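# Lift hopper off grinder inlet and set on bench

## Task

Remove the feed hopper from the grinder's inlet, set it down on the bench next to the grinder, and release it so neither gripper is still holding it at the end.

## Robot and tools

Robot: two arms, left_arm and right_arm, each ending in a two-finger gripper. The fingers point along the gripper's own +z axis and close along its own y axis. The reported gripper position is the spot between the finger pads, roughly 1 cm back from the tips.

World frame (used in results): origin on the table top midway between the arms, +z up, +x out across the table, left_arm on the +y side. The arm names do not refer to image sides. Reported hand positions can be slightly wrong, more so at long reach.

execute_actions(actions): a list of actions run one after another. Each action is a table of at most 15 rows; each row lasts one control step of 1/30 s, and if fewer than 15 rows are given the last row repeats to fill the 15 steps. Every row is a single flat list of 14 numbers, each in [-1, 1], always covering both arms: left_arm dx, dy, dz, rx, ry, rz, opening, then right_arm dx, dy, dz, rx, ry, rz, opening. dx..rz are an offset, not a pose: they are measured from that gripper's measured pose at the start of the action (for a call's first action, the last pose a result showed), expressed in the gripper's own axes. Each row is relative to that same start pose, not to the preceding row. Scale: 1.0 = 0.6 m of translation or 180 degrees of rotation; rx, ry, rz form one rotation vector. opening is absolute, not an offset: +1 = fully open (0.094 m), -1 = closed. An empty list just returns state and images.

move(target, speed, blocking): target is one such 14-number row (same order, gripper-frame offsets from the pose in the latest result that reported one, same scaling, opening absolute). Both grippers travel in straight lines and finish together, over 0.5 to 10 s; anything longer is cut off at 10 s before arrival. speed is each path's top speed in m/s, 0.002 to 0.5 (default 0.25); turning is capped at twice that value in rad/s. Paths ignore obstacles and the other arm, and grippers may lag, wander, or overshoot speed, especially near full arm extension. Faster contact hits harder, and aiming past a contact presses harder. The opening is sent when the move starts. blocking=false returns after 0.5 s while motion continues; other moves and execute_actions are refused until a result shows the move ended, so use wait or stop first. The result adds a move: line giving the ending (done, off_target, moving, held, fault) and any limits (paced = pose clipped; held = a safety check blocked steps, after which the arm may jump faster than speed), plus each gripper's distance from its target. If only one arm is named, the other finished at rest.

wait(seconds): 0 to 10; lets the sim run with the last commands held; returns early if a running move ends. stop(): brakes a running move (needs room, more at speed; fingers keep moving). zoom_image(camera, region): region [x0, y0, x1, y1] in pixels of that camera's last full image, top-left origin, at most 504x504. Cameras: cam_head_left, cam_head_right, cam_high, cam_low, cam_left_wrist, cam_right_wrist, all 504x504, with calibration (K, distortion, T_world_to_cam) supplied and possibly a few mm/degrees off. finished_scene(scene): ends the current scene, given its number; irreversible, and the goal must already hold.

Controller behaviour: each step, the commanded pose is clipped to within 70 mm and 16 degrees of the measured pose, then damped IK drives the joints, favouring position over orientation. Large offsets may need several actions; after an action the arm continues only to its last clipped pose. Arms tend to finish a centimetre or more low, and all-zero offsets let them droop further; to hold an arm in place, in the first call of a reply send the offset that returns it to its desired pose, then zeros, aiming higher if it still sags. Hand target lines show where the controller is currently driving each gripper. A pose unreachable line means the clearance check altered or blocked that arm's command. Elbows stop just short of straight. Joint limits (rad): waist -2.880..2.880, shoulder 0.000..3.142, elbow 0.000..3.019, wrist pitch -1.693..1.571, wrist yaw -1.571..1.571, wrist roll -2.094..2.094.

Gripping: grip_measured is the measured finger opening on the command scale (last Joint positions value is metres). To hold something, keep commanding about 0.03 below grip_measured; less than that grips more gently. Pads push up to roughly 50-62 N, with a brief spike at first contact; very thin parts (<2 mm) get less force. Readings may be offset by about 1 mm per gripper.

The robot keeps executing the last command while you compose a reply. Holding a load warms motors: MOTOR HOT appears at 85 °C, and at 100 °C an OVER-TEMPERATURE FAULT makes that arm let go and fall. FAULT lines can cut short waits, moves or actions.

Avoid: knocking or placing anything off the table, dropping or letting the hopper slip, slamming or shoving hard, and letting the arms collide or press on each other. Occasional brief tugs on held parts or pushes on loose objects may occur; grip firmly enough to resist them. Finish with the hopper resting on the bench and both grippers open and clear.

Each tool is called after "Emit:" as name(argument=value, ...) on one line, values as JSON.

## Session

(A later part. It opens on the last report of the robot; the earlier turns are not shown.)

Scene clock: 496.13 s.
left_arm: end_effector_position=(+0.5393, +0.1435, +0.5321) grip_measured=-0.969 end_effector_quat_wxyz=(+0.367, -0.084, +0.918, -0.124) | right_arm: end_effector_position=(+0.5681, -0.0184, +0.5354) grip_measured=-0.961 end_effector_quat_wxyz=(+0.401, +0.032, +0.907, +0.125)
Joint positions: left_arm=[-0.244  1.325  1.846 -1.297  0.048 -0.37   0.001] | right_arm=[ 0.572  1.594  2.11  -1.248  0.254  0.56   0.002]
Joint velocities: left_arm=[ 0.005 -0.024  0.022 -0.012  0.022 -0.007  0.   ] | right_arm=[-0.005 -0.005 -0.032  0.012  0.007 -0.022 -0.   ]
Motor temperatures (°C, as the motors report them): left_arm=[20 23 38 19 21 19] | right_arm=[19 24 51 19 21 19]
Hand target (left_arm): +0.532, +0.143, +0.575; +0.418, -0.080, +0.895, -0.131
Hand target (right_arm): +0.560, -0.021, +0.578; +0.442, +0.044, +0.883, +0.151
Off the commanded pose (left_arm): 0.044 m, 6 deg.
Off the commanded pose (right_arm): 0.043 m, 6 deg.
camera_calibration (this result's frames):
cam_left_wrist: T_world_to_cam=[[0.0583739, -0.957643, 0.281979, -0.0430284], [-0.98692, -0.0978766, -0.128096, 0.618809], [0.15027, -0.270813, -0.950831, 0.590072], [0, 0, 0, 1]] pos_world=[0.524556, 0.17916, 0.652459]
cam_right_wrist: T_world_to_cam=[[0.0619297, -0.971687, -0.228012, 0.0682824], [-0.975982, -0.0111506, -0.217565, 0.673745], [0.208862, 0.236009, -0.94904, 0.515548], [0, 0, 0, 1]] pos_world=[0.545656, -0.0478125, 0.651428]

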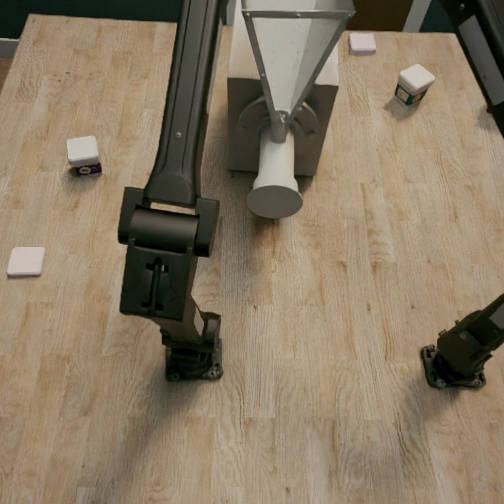

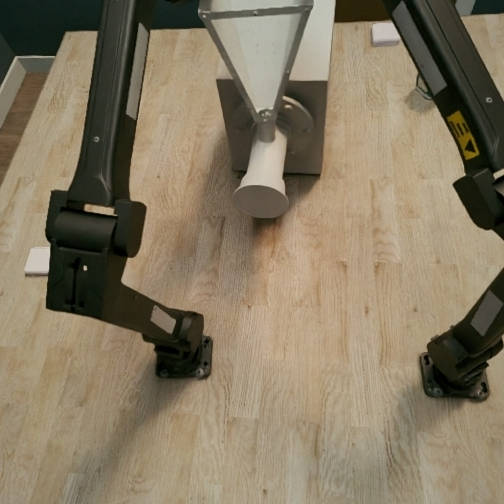

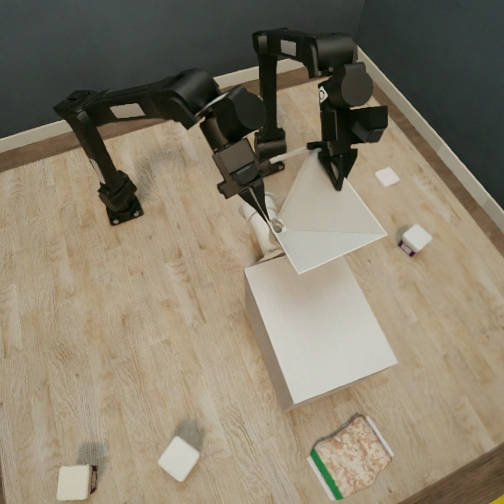

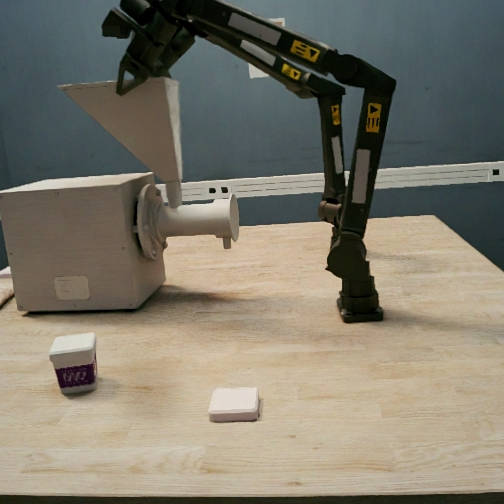

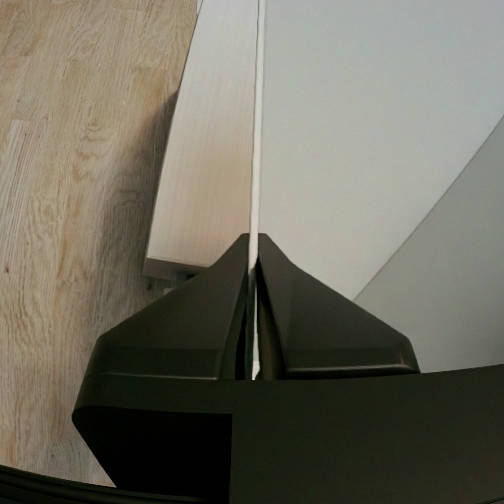

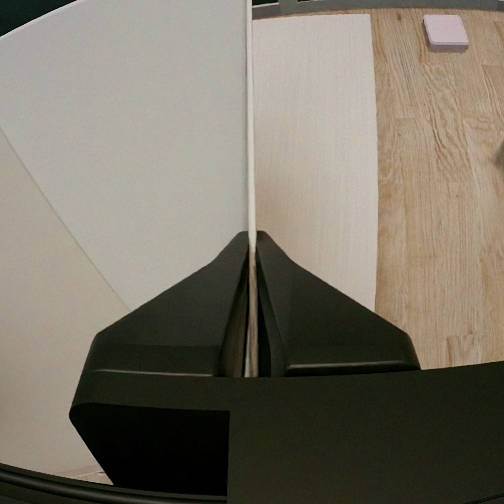

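Emit:
execute_actions(actions=[[[-0.0635,-0.0307,-0.0828,0.013,-0.033,0.008,-1, -0.0712,0.0278,-0.0775,-0.017,-0.027,0.014,-1]]])

Scene clock: 527.77 s.
left_arm: end_effector_position=(+0.5375, +0.1426, +0.5425) grip_measured=-0.970 end_effector_quat_wxyz=(+0.367, -0.083, +0.918, -0.127) | right_arm: end_effector_position=(+0.5661, -0.0191, +0.5451) grip_measured=-0.961 end_effector_quat_wxyz=(+0.398, +0.033, +0.908, +0.126)
Joint positions: left_arm=[-0.244  1.336  1.887 -1.326  0.055 -0.369  0.001] | right_arm=[ 0.572  1.609  2.162 -1.291  0.251  0.565  0.002]
Joint velocities: left_arm=[-0.015  0.005  0.002 -0.007 -0.037  0.007 -0.001] | right_arm=[-0.005  0.015 -0.017 -0.002 -0.051  0.022 -0.   ]
Motor temperatures (°C, as the motors report them): left_arm=[20 23 34 19 21 19] | right_arm=[19 25 46 19 20 19]
Hand target (left_arm): +0.529, +0.144, +0.595; +0.417, -0.072, +0.896, -0.134
Hand target (right_arm): +0.558, -0.021, +0.598; +0.438, +0.046, +0.884, +0.157
Off the commanded pose (left_arm): 0.055 m, 6 deg.
Off the commanded pose (right_arm): 0.056 m, 6 deg.
camera_calibration (this result's frames):
cam_left_wrist: T_world_to_cam=[[0.0533159, -0.956605, 0.286469, -0.0465758], [-0.987364, -0.0933732, -0.128039, 0.617848], [0.149231, -0.276022, -0.949496, 0.600563], [0, 0, 0, 1]] pos_world=[0.522901, 0.178905, 0.662683]
cam_right_wrist: T_world_to_cam=[[0.059168, -0.971219, -0.230722, 0.0729298], [-0.977483, -0.00947195, -0.210801, 0.671096], [0.202549, 0.237999, -0.949911, 0.529418], [0, 0, 0, 1]] pos_world=[0.544436, -0.0488136, 0.661194]

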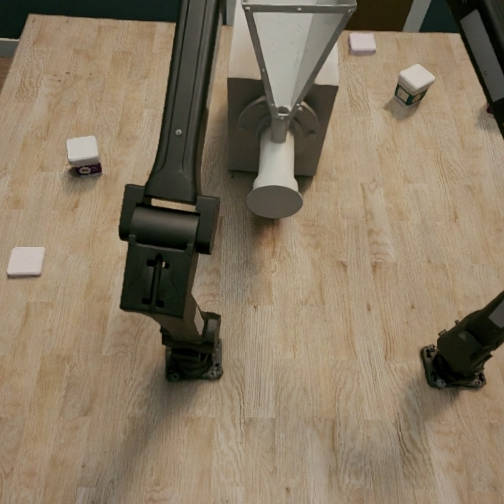

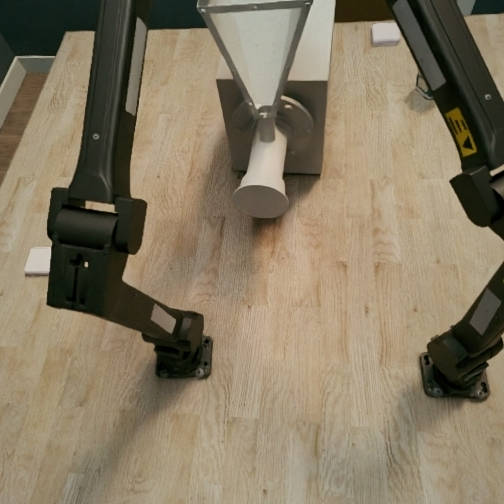

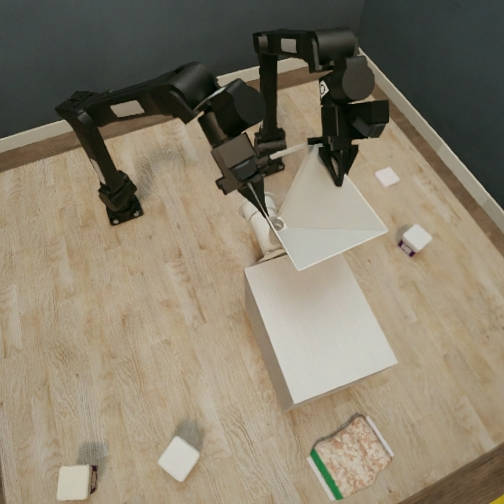

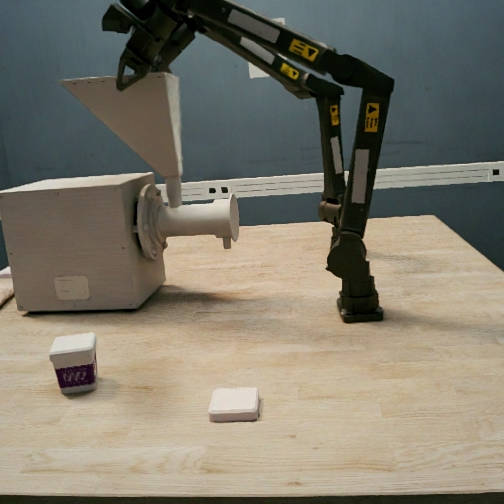

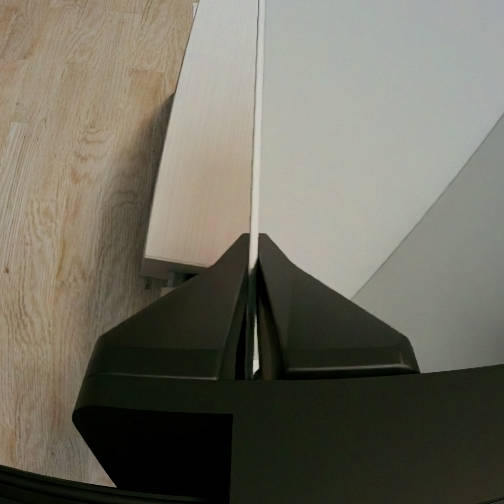

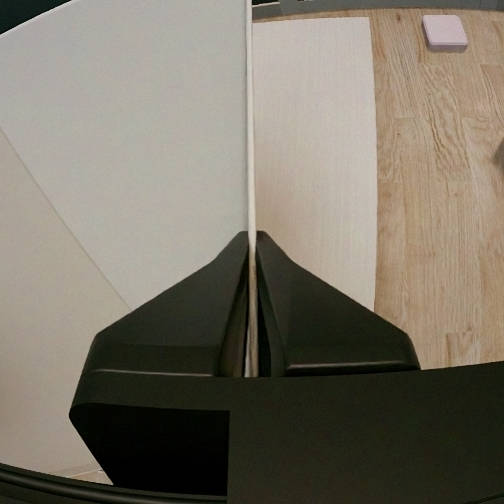

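Emit:
execute_actions(actions=[[[-0.0753,-0.0325,-0.0758,0.013,-0.024,0.006,-1, -0.0827,0.028,-0.0698,-0.017,-0.020,0.014,-1]]])

Scene clock: 538.23 s.
left_arm: end_effector_position=(+0.5448, +0.1411, +0.5574) grip_measured=-0.970 end_effector_quat_wxyz=(+0.355, -0.082, +0.922, -0.129) | right_arm: end_effector_position=(+0.5730, -0.0201, +0.5595) grip_measured=-0.963 end_effector_quat_wxyz=(+0.385, +0.037, +0.914, +0.125)
Joint positions: left_arm=[-0.24   1.397  2.005 -1.408  0.068 -0.367  0.001] | right_arm=[ 0.559  1.681  2.317 -1.398  0.232  0.571  0.002]
Joint velocities: left_arm=[-0.015  0.005  0.002  0.007 -0.037  0.007  0.   ] | right_arm=[ 0.005  0.005 -0.007 -0.017  0.037 -0.022  0.   ]
Motor temperatures (°C, as the motors report them): left_arm=[20 23 36 19 21 19] | right_arm=[19 25 48 19 20 19]
Hand target (left_arm): +0.535, +0.143, +0.607; +0.404, -0.071, +0.901, -0.139
Hand target (right_arm): +0.564, -0.023, +0.610; +0.425, +0.046, +0.890, +0.158
Off the commanded pose (left_arm): 0.052 m, 6 deg.
Off the commanded pose (right_arm): 0.053 m, 6 deg.
camera_calibration (this result's frames):
cam_left_wrist: T_world_to_cam=[[0.0536789, -0.955809, 0.289046, -0.0543557], [-0.990882, -0.0868087, -0.103039, 0.613849], [0.123578, -0.280879, -0.951754, 0.629104], [0, 0, 0, 1]] pos_world=[0.533427, 0.178036, 0.677714]
cam_right_wrist: T_world_to_cam=[[0.0494285, -0.970984, -0.23398, 0.0822911], [-0.983257, -0.00616768, -0.182119, 0.668147], [0.175392, 0.239064, -0.955032, 0.560345], [0, 0, 0, 1]] pos_world=[0.554613, -0.0499339, 0.676084]

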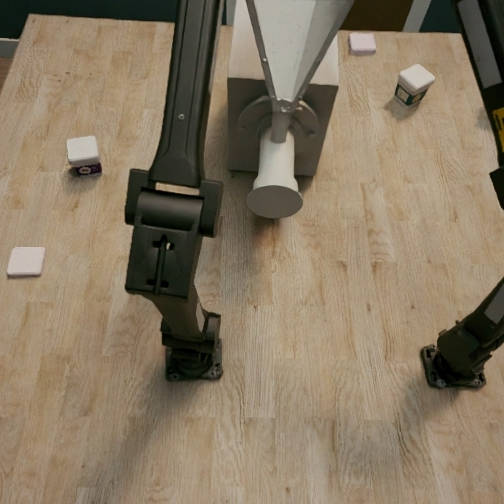

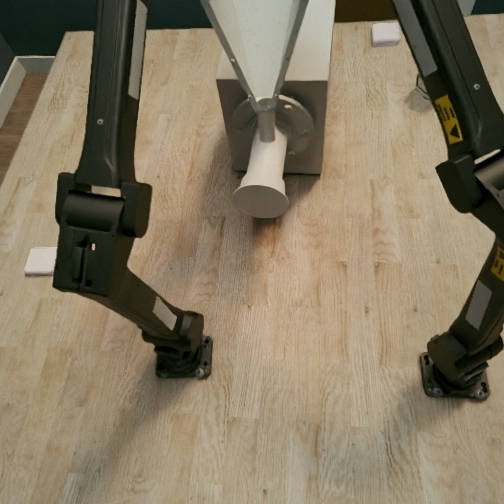

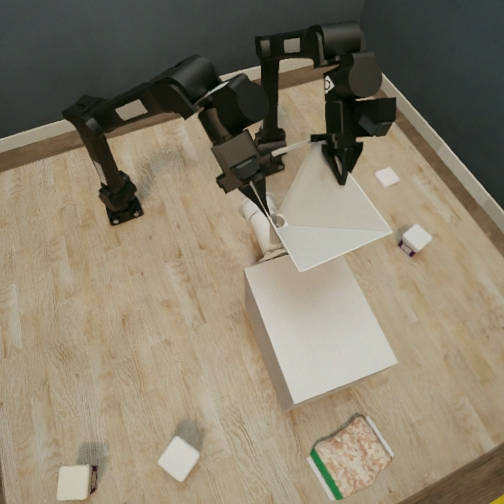

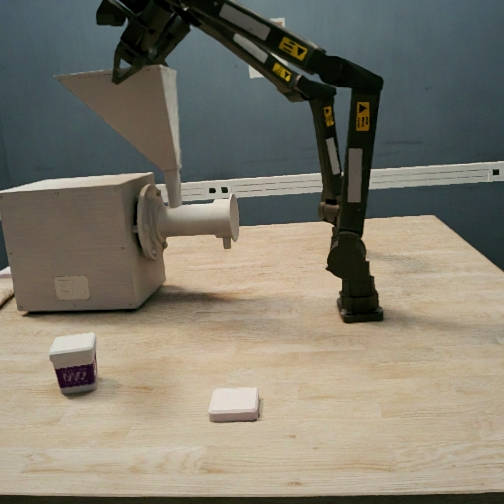

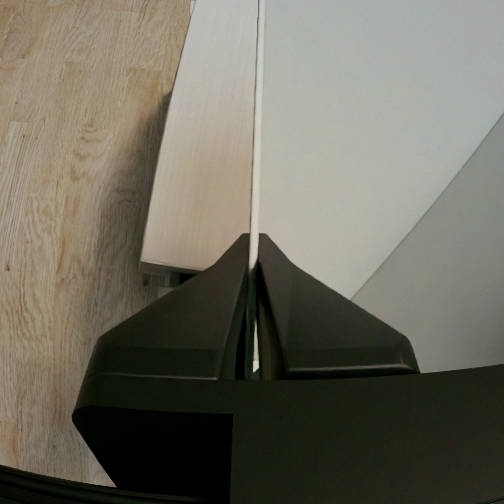

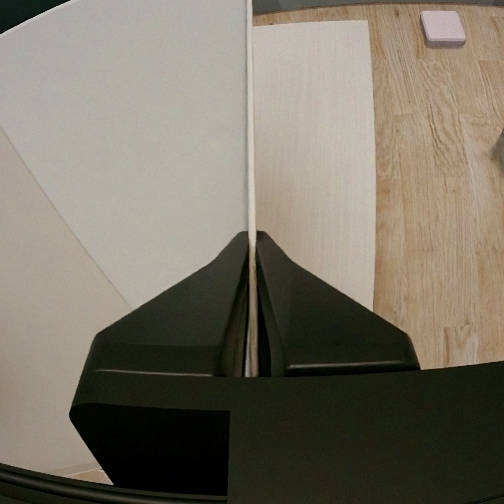

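Emit:
execute_actions(actions=[[[-0.0753,-0.0325,-0.0758,0.013,-0.028,0.006,-1, -0.0827,0.028,-0.0698,-0.017,-0.024,0.014,-1]]])

Emit:
zoom_image(camera="cam_low", region=[40, 20, 280, 260])

Scene clock: 543.30 s.
left_arm: end_effector_position=(+0.5569, +0.1410, +0.5765) grip_measured=-0.970 end_effector_quat_wxyz=(+0.352, -0.080, +0.923, -0.130) | right_arm: end_effector_position=(+0.5848, -0.0202, +0.5785) grip_measured=-0.963 end_effector_quat_wxyz=(+0.380, +0.040, +0.916, +0.125)
Joint positions: left_arm=[-0.234  1.472  2.149 -1.482  0.077 -0.36   0.001] | right_arm=[ 0.545  1.797  2.555 -1.53   0.221  0.571  0.002]
Joint velocities: left_arm=[ 0.005 -0.005 -0.002 -0.012 -0.051  0.022 -0.001] | right_arm=[-0.015  0.034  0.032 -0.037 -0.007  0.007  0.001]
Motor temperatures (°C, as the motors report them): left_arm=[20 23 36 19 20 19] | right_arm=[19 25 48 19 20 19]
Hand target (left_arm): +0.545, +0.142, +0.622; +0.398, -0.071, +0.904, -0.141
Hand target (right_arm): +0.574, -0.023, +0.624; +0.418, +0.051, +0.893, +0.157
Off the commanded pose (left_arm): 0.048 m, 6 deg.
Off the commanded pose (right_arm): 0.048 m, 6 deg.
camera_calibration (this result's frames):
cam_left_wrist: T_world_to_cam=[[0.0509691, -0.955722, 0.289824, -0.0595773], [-0.991718, -0.0826897, -0.0982711, 0.6249], [0.117885, -0.282415, -0.952021, 0.649367], [0, 0, 0, 1]] pos_world=[0.546211, 0.178125, 0.696888]
cam_right_wrist: T_world_to_cam=[[0.04104, -0.970925, -0.235841, 0.0920104], [-0.985368, -0.00025018, -0.17044, 0.67785], [0.165425, 0.239385, -0.956729, 0.583302], [0, 0, 0, 1]] pos_world=[0.567663, -0.0501287, 0.695294]

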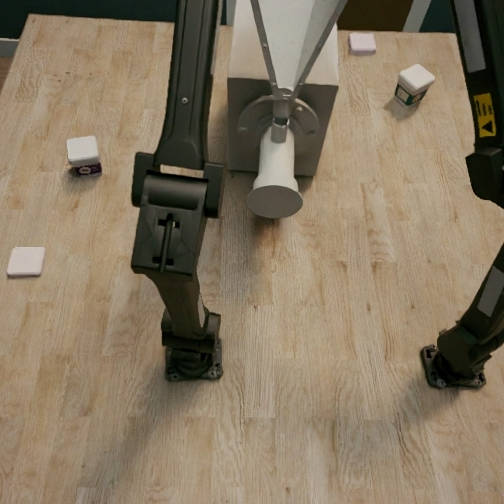

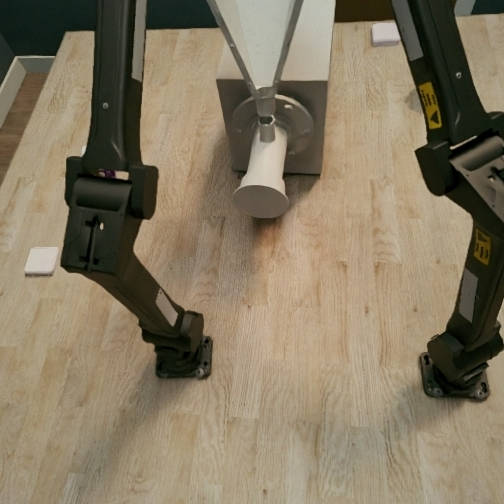

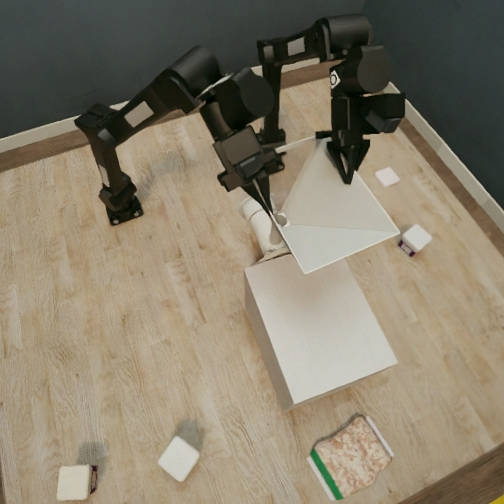

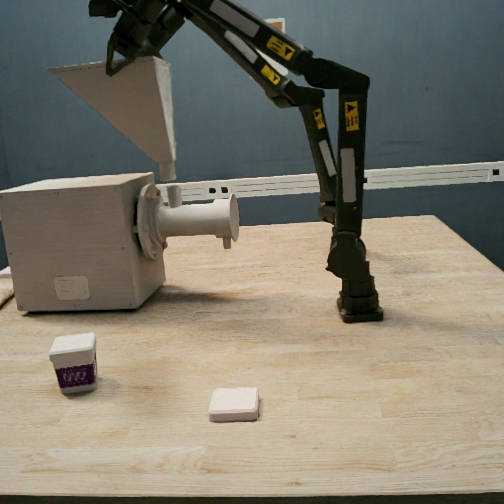

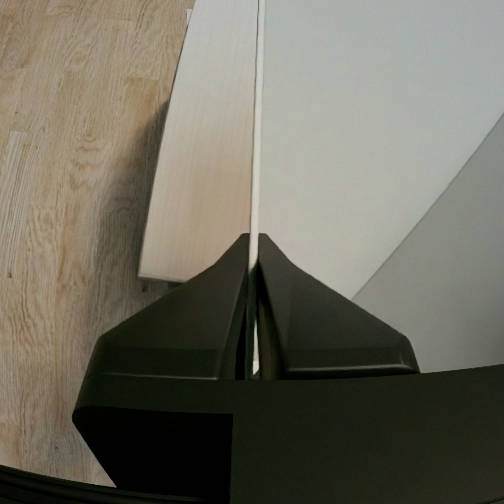

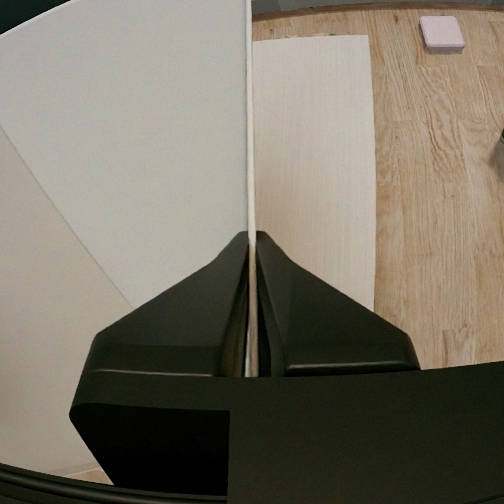

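Region (40, 20, 280, 260) of cam_low's 504x504 image, scaled by 2.100, with more detail than that image has.

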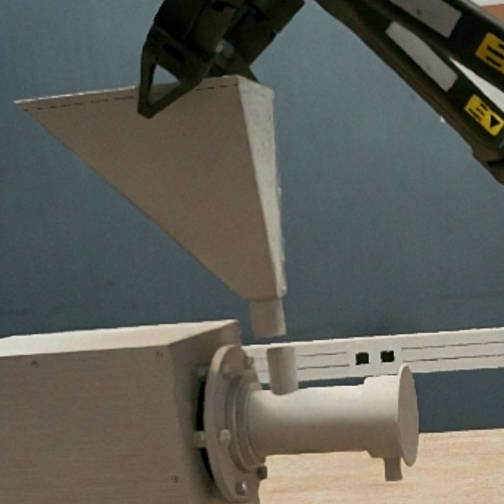

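Emit:
execute_actions(actions=[[[-0.0165,-0.0688,-0.0637,0.010,-0.033,0.004,-1, -0.0422,-0.028,-0.081,-0.015,-0.029,0.011,-1]],[[-0.0165,-0.0688,-0.0637,0.010,-0.033,0.004,-1, -0.0422,-0.028,-0.081,-0.015,-0.029,0.011,-1]],[[-0.0165,-0.0688,-0.0637,0.010,-0.033,0.004,-1, -0.0422,-0.028,-0.081,-0.015,-0.029,0.011,-1]]])

Scene clock: 581.03 s.
left_arm: end_effector_position=(+0.5403, +0.0646, +0.5844) grip_measured=-0.970 end_effector_quat_wxyz=(+0.370, -0.085, +0.917, -0.119) | right_arm: end_effector_position=(+0.5707, -0.0993, +0.5871) grip_measured=-0.957 end_effector_quat_wxyz=(+0.380, +0.037, +0.916, +0.122)
Joint positions: left_arm=[-0.444  1.475  2.163 -1.465 -0.106 -0.507  0.001] | right_arm=[ 0.416  1.623  2.337 -1.47   0.13   0.473  0.002]
Joint velocities: left_arm=[-0.005 -0.015 -0.012 -0.022 -0.022  0.022  0.001] | right_arm=[-0.005  0.005 -0.012 -0.002 -0.051  0.022 -0.001]
Motor temperatures (°C, as the motors report them): left_arm=[20 23 36 19 20 19] | right_arm=[19 25 48 19 20 19]
Hand target (left_arm): +0.528, +0.061, +0.623; +0.411, -0.076, +0.899, -0.131
Hand target (right_arm): +0.557, -0.104, +0.627; +0.419, +0.055, +0.894, +0.148
Off the commanded pose (left_arm): 0.042 m, 5 deg.
Off the commanded pose (right_arm): 0.043 m, 6 deg.
camera_calibration (this result's frames):
cam_left_wrist: T_world_to_cam=[[0.0631472, -0.959695, 0.273859, -0.131025], [-0.985553, -0.103176, -0.134314, 0.621974], [0.157156, -0.261421, -0.952345, 0.614844], [0, 0, 0, 1]] pos_world=[0.524636, 0.0991623, 0.704966]
cam_right_wrist: T_world_to_cam=[[0.0446002, -0.972599, -0.228173, 0.0111458], [-0.98514, -0.00489816, -0.171683, 0.665539], [0.165861, 0.232439, -0.958364, 0.612764], [0, 0, 0, 1]] pos_world=[0.553518, -0.12833, 0.704056]

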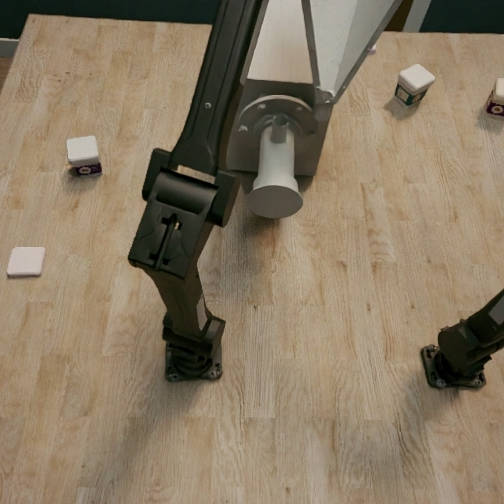

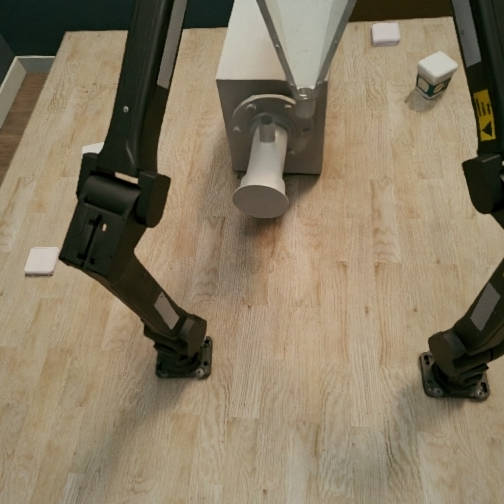

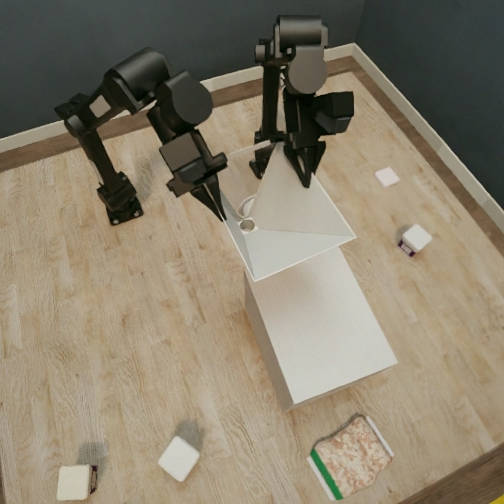

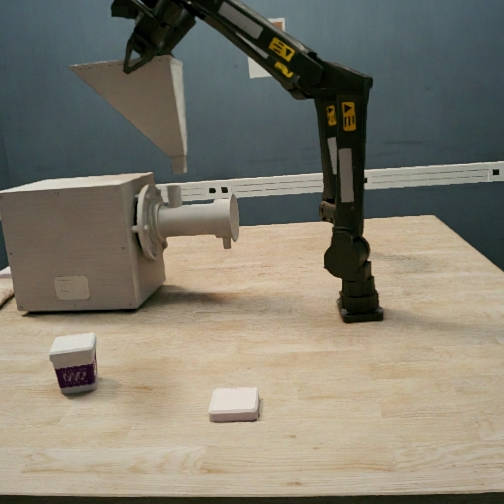

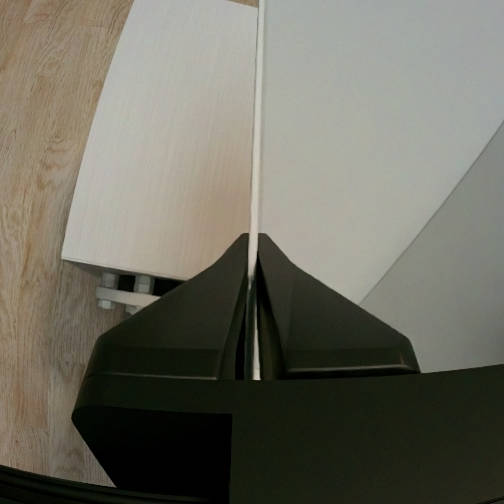

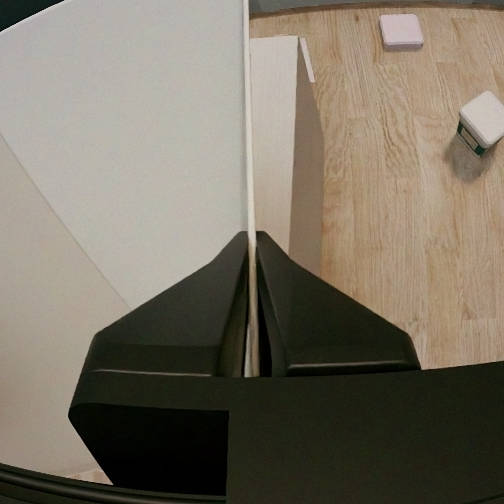

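Emit:
execute_actions(actions=[[[-0.0138,-0.0745,-0.0405,0.010,-0.026,0.004,-1, -0.0407,-0.0442,-0.0612,-0.015,-0.029,0.011,-1]],[[-0.0138,-0.0745,-0.0405,0.010,-0.026,0.004,-1, -0.0407,-0.0442,-0.0612,-0.015,-0.029,0.011,-1]],[[-0.0138,-0.0745,-0.0405,0.010,-0.026,0.004,-1, -0.0407,-0.0442,-0.0612,-0.015,-0.029,0.011,-1]]])

Scene clock: 594.77 s.
left_arm: end_effector_position=(+0.5452, -0.0410, +0.5651) grip_measured=-0.970 end_effector_quat_wxyz=(+0.380, -0.089, +0.915, -0.102) | right_arm: end_effector_position=(+0.5802, -0.2069, +0.5611) grip_measured=-0.960 end_effector_quat_wxyz=(+0.368, +0.031, +0.918, +0.147)
Joint positions: left_arm=[-0.673  1.597  2.244 -1.456 -0.306 -0.666  0.001] | right_arm=[ 0.155  1.494  2.098 -1.366 -0.116  0.304  0.002]
Joint velocities: left_arm=[ 0.005 -0.005 -0.017 -0.002 -0.066 -0.007 -0.   ] | right_arm=[-0.005 -0.015 -0.002  0.007 -0.007 -0.022 -0.001]
Motor temperatures (°C, as the motors report them): left_arm=[20 23 35 19 21 19] | right_arm=[19 25 46 19 20 19]
Hand target (left_arm): +0.533, -0.040, +0.604; +0.414, -0.082, +0.899, -0.119
Hand target (right_arm): +0.567, -0.208, +0.604; +0.412, +0.045, +0.895, +0.163
Off the commanded pose (left_arm): 0.043 m, 5 deg.
Off the commanded pose (right_arm): 0.045 m, 6 deg.
camera_calibration (this result's frames):
cam_left_wrist: T_world_to_cam=[[0.0803466, -0.965406, 0.248064, -0.222456], [-0.980771, -0.120976, -0.153141, 0.620597], [0.177853, -0.23099, -0.956563, 0.560445], [0, 0, 0, 1]] pos_world=[0.526861, -0.0102258, 0.686323]
cam_right_wrist: T_world_to_cam=[[0.0716166, -0.96006, -0.270473, -0.0892272], [-0.9879, -0.0308743, -0.151988, 0.655064], [0.137567, 0.278085, -0.950654, 0.632831], [0, 0, 0, 1]] pos_world=[0.566471, -0.24142, 0.677032]

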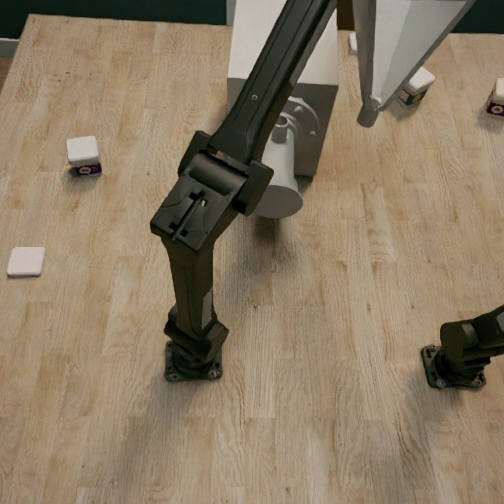

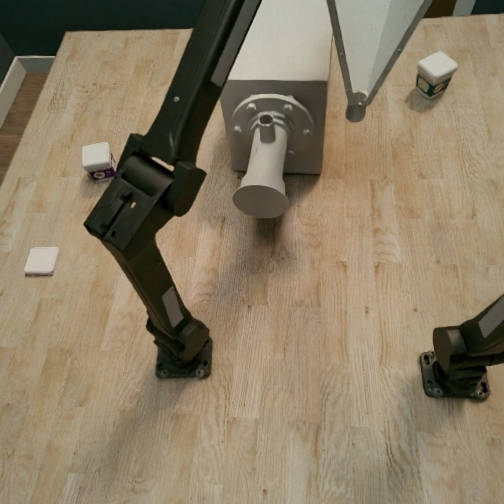

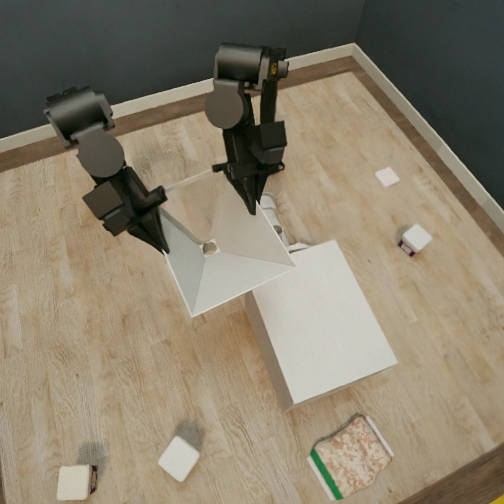

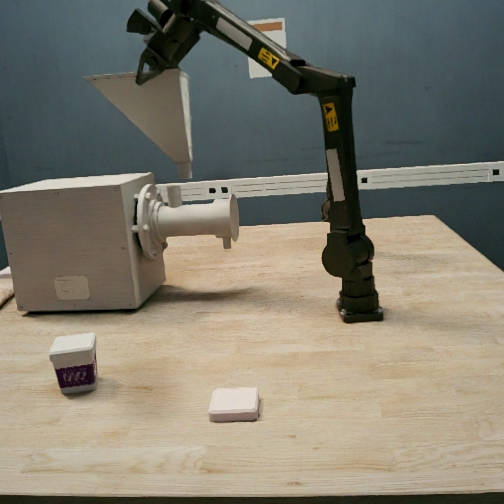

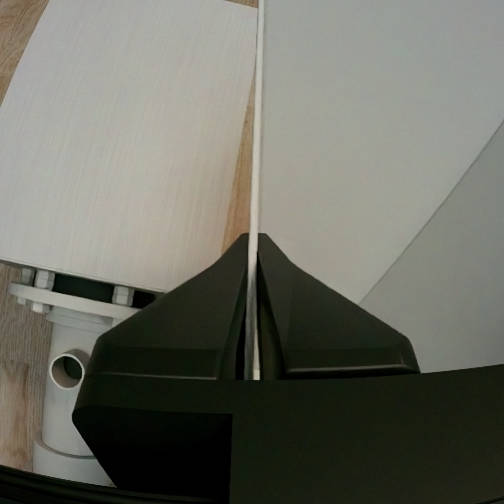

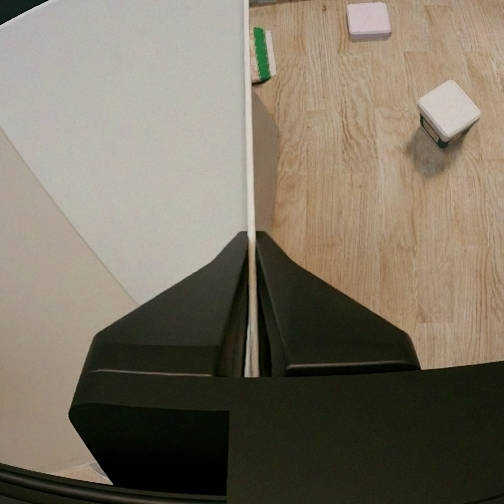

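Emit:
execute_actions(actions=[[[0.0055,-0.0325,-0.0078,0.02,-0.022,0.001,-1, -0.0177,-0.0252,-0.0327,0.001,-0.032,0.004,-1]],[[0.0055,-0.0325,-0.0078,0.018,-0.022,0.001,-1, -0.0177,-0.0252,-0.0327,-0.002,-0.032,0.005,-1]],[[0.0055,-0.0325,-0.0078,0.016,-0.022,0.001,-1, -0.0177,-0.0252,-0.0327,-0.005,-0.032,0.006,-1]]])

Scene clock: 622.93 s.
left_arm: end_effector_position=(+0.5564, -0.0899, +0.4666) grip_measured=-0.970 end_effector_quat_wxyz=(+0.369, -0.087, +0.918, -0.117) | right_arm: end_effector_position=(+0.5879, -0.2546, +0.4655) grip_measured=-0.961 end_effector_quat_wxyz=(+0.353, +0.033, +0.925, +0.134)
Joint positions: left_arm=[-0.73   1.555  1.906 -1.178 -0.308 -0.721  0.001] | right_arm=[ 0.051  1.395  1.734 -1.149 -0.17   0.222  0.002]
Joint velocities: left_arm=[-0.015  0.005 -0.002  0.012  0.037  0.022 -0.   ] | right_arm=[-0.015 -0.024 -0.017  0.012 -0.037 -0.022  0.   ]
Motor temperatures (°C, as the motors report them): left_arm=[20 23 35 19 21 19] | right_arm=[19 25 46 19 20 19]
Hand target (left_arm): +0.549, -0.091, +0.506; +0.405, -0.082, +0.901, -0.135
Hand target (right_arm): +0.580, -0.259, +0.515; +0.405, +0.044, +0.903, +0.141
Off the commanded pose (left_arm): 0.040 m, 5 deg.
Off the commanded pose (right_arm): 0.051 m, 7 deg.
camera_calibration (this result's frames):
cam_left_wrist: T_world_to_cam=[[0.0685987, -0.959667, 0.272641, -0.250552], [-0.985674, -0.107404, -0.130045, 0.603748], [0.154083, -0.259814, -0.953287, 0.461987], [0, 0, 0, 1]] pos_world=[0.541102, -0.0555716, 0.587232]
cam_right_wrist: T_world_to_cam=[[0.0550395, -0.966943, -0.248983, -0.163377], [-0.992668, -0.0261159, -0.118014, 0.634887], [0.10761, 0.253653, -0.961291, 0.570507], [0, 0, 0, 1]] pos_world=[0.577832, -0.286107, 0.582671]

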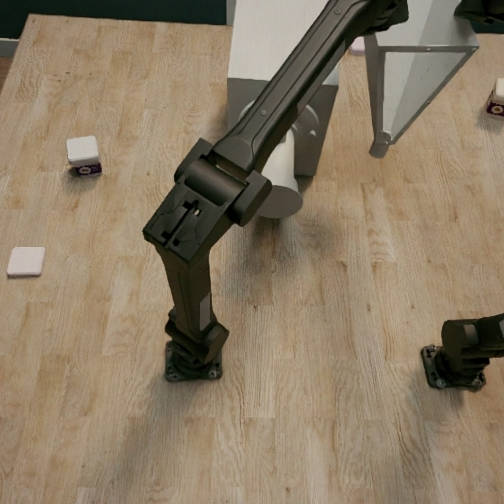

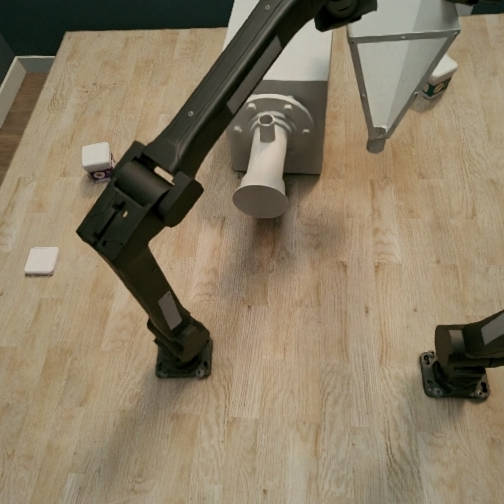

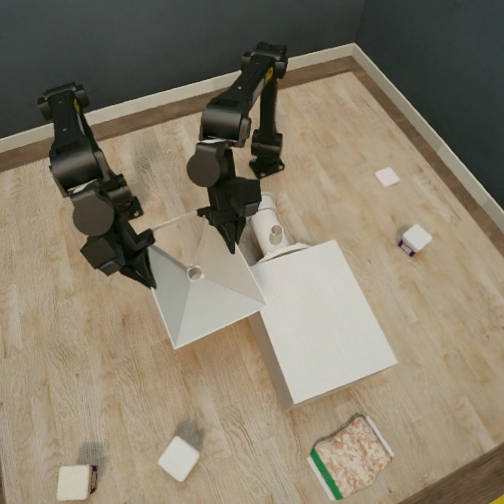

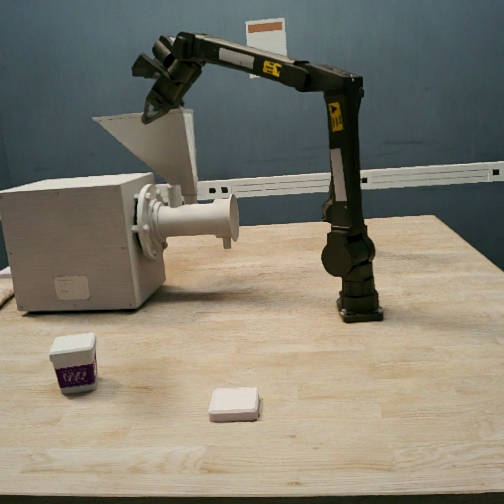

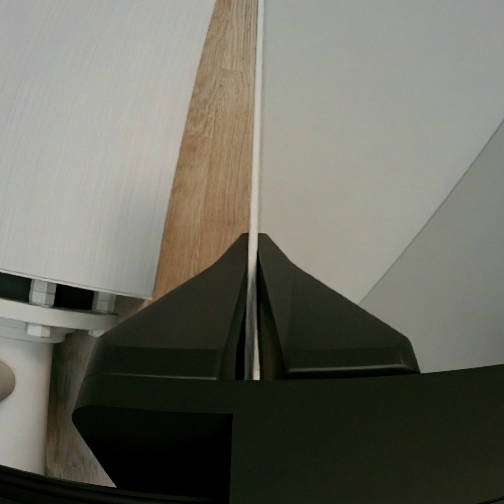

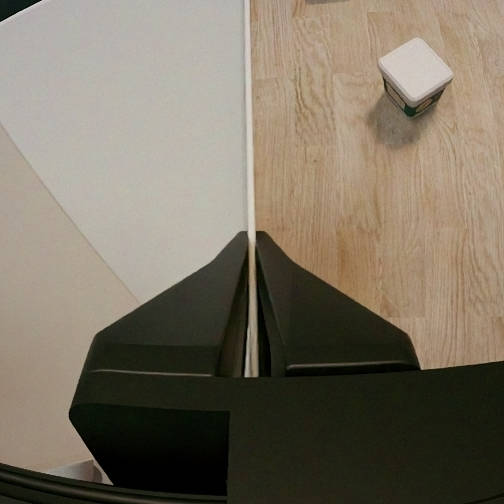

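Emit:
execute_actions(actions=[[[-0.0175,-0.0603,-0.012,0.014,-0.023,0.001,-1, -0.049,-0.0382,-0.0472,-0.005,-0.040,0.004,-1]],[[-0.0175,-0.0603,-0.012,0.014,-0.023,0.001,-1, -0.049,-0.0382,-0.0472,-0.005,-0.040,0.004,-1]],[[-0.0175,-0.0603,-0.012,0.014,-0.023,0.001,-1, -0.049,-0.0382,-0.0472,-0.005,-0.038,0.004,-1]]])

Scene clock: 652.70 s.
left_arm: end_effector_position=(+0.5684, -0.1786, +0.4018) grip_measured=-0.971 end_effector_quat_wxyz=(+0.370, -0.074, +0.919, -0.117) | right_arm: end_effector_position=(+0.5976, -0.3437, +0.3976) grip_measured=-0.964 end_effector_quat_wxyz=(+0.351, +0.046, +0.923, +0.152)
Joint positions: left_arm=[-0.841  1.695  1.906 -1.061 -0.375 -0.782  0.001] | right_arm=[-0.161  1.388  1.545 -1.005 -0.338  0.098  0.002]
Joint velocities: left_arm=[ 0.015 -0.005  0.012 -0.017 -0.007  0.022  0.   ] | right_arm=[-0.005 -0.015 -0.002 -0.002 -0.022 -0.007  0.   ]
Motor temperatures (°C, as the motors report them): left_arm=[20 24 35 19 22 19] | right_arm=[19 25 47 19 20 19]
Hand target (left_arm): +0.569, -0.178, +0.444; +0.402, -0.075, +0.903, -0.134
Hand target (right_arm): +0.597, -0.347, +0.452; +0.407, +0.052, +0.899, +0.152
Off the commanded pose (left_arm): 0.043 m, 5 deg.
Off the commanded pose (right_arm): 0.055 m, 7 deg.
camera_calibration (this result's frames):
cam_left_wrist: T_world_to_cam=[[0.0446631, -0.963897, 0.262505, -0.301886], [-0.987313, -0.0826689, -0.13557, 0.605242], [0.152377, -0.253119, -0.95536, 0.378307], [0, 0, 0, 1]] pos_world=[0.553401, -0.145196, 0.522718]
cam_right_wrist: T_world_to_cam=[[0.0441798, -0.95595, -0.290185, -0.240387], [-0.993435, -0.0113563, -0.113837, 0.638011], [0.105527, 0.293309, -0.950176, 0.53731], [0, 0, 0, 1]] pos_world=[0.587742, -0.380151, 0.513411]

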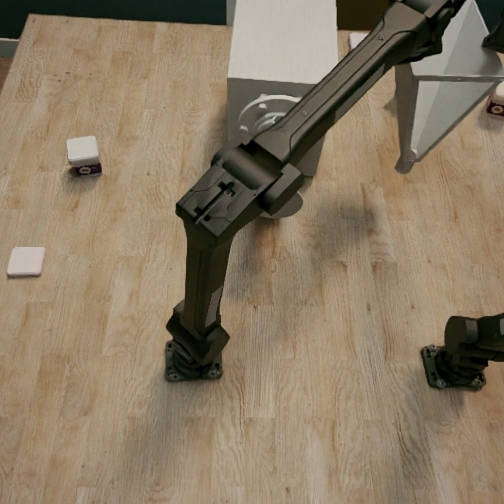

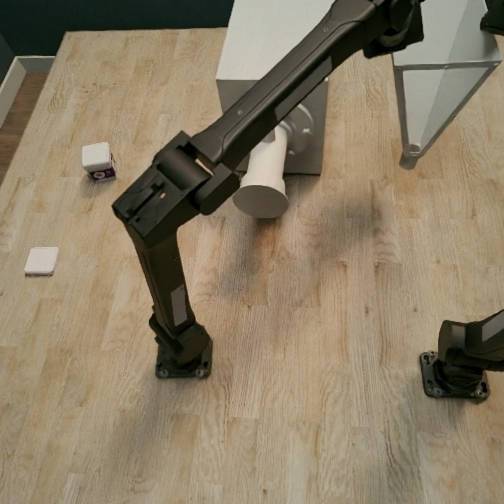

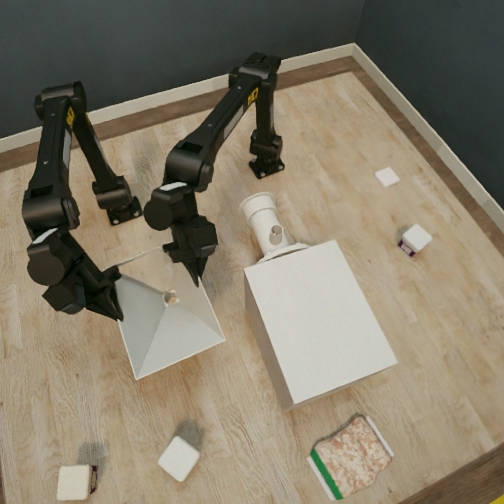

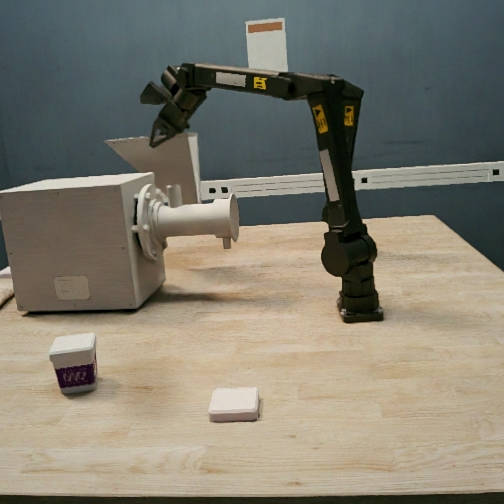

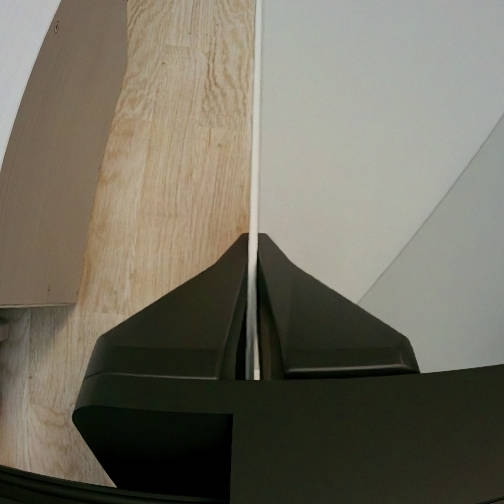

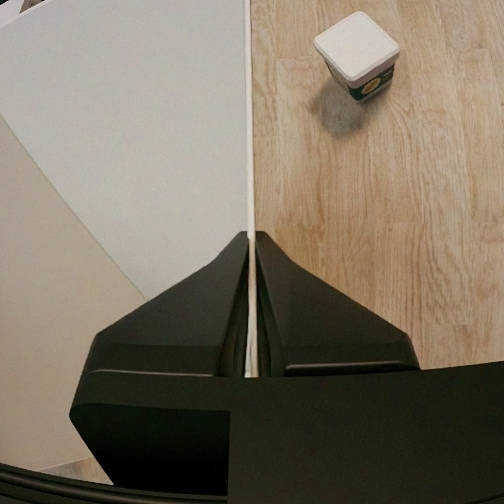

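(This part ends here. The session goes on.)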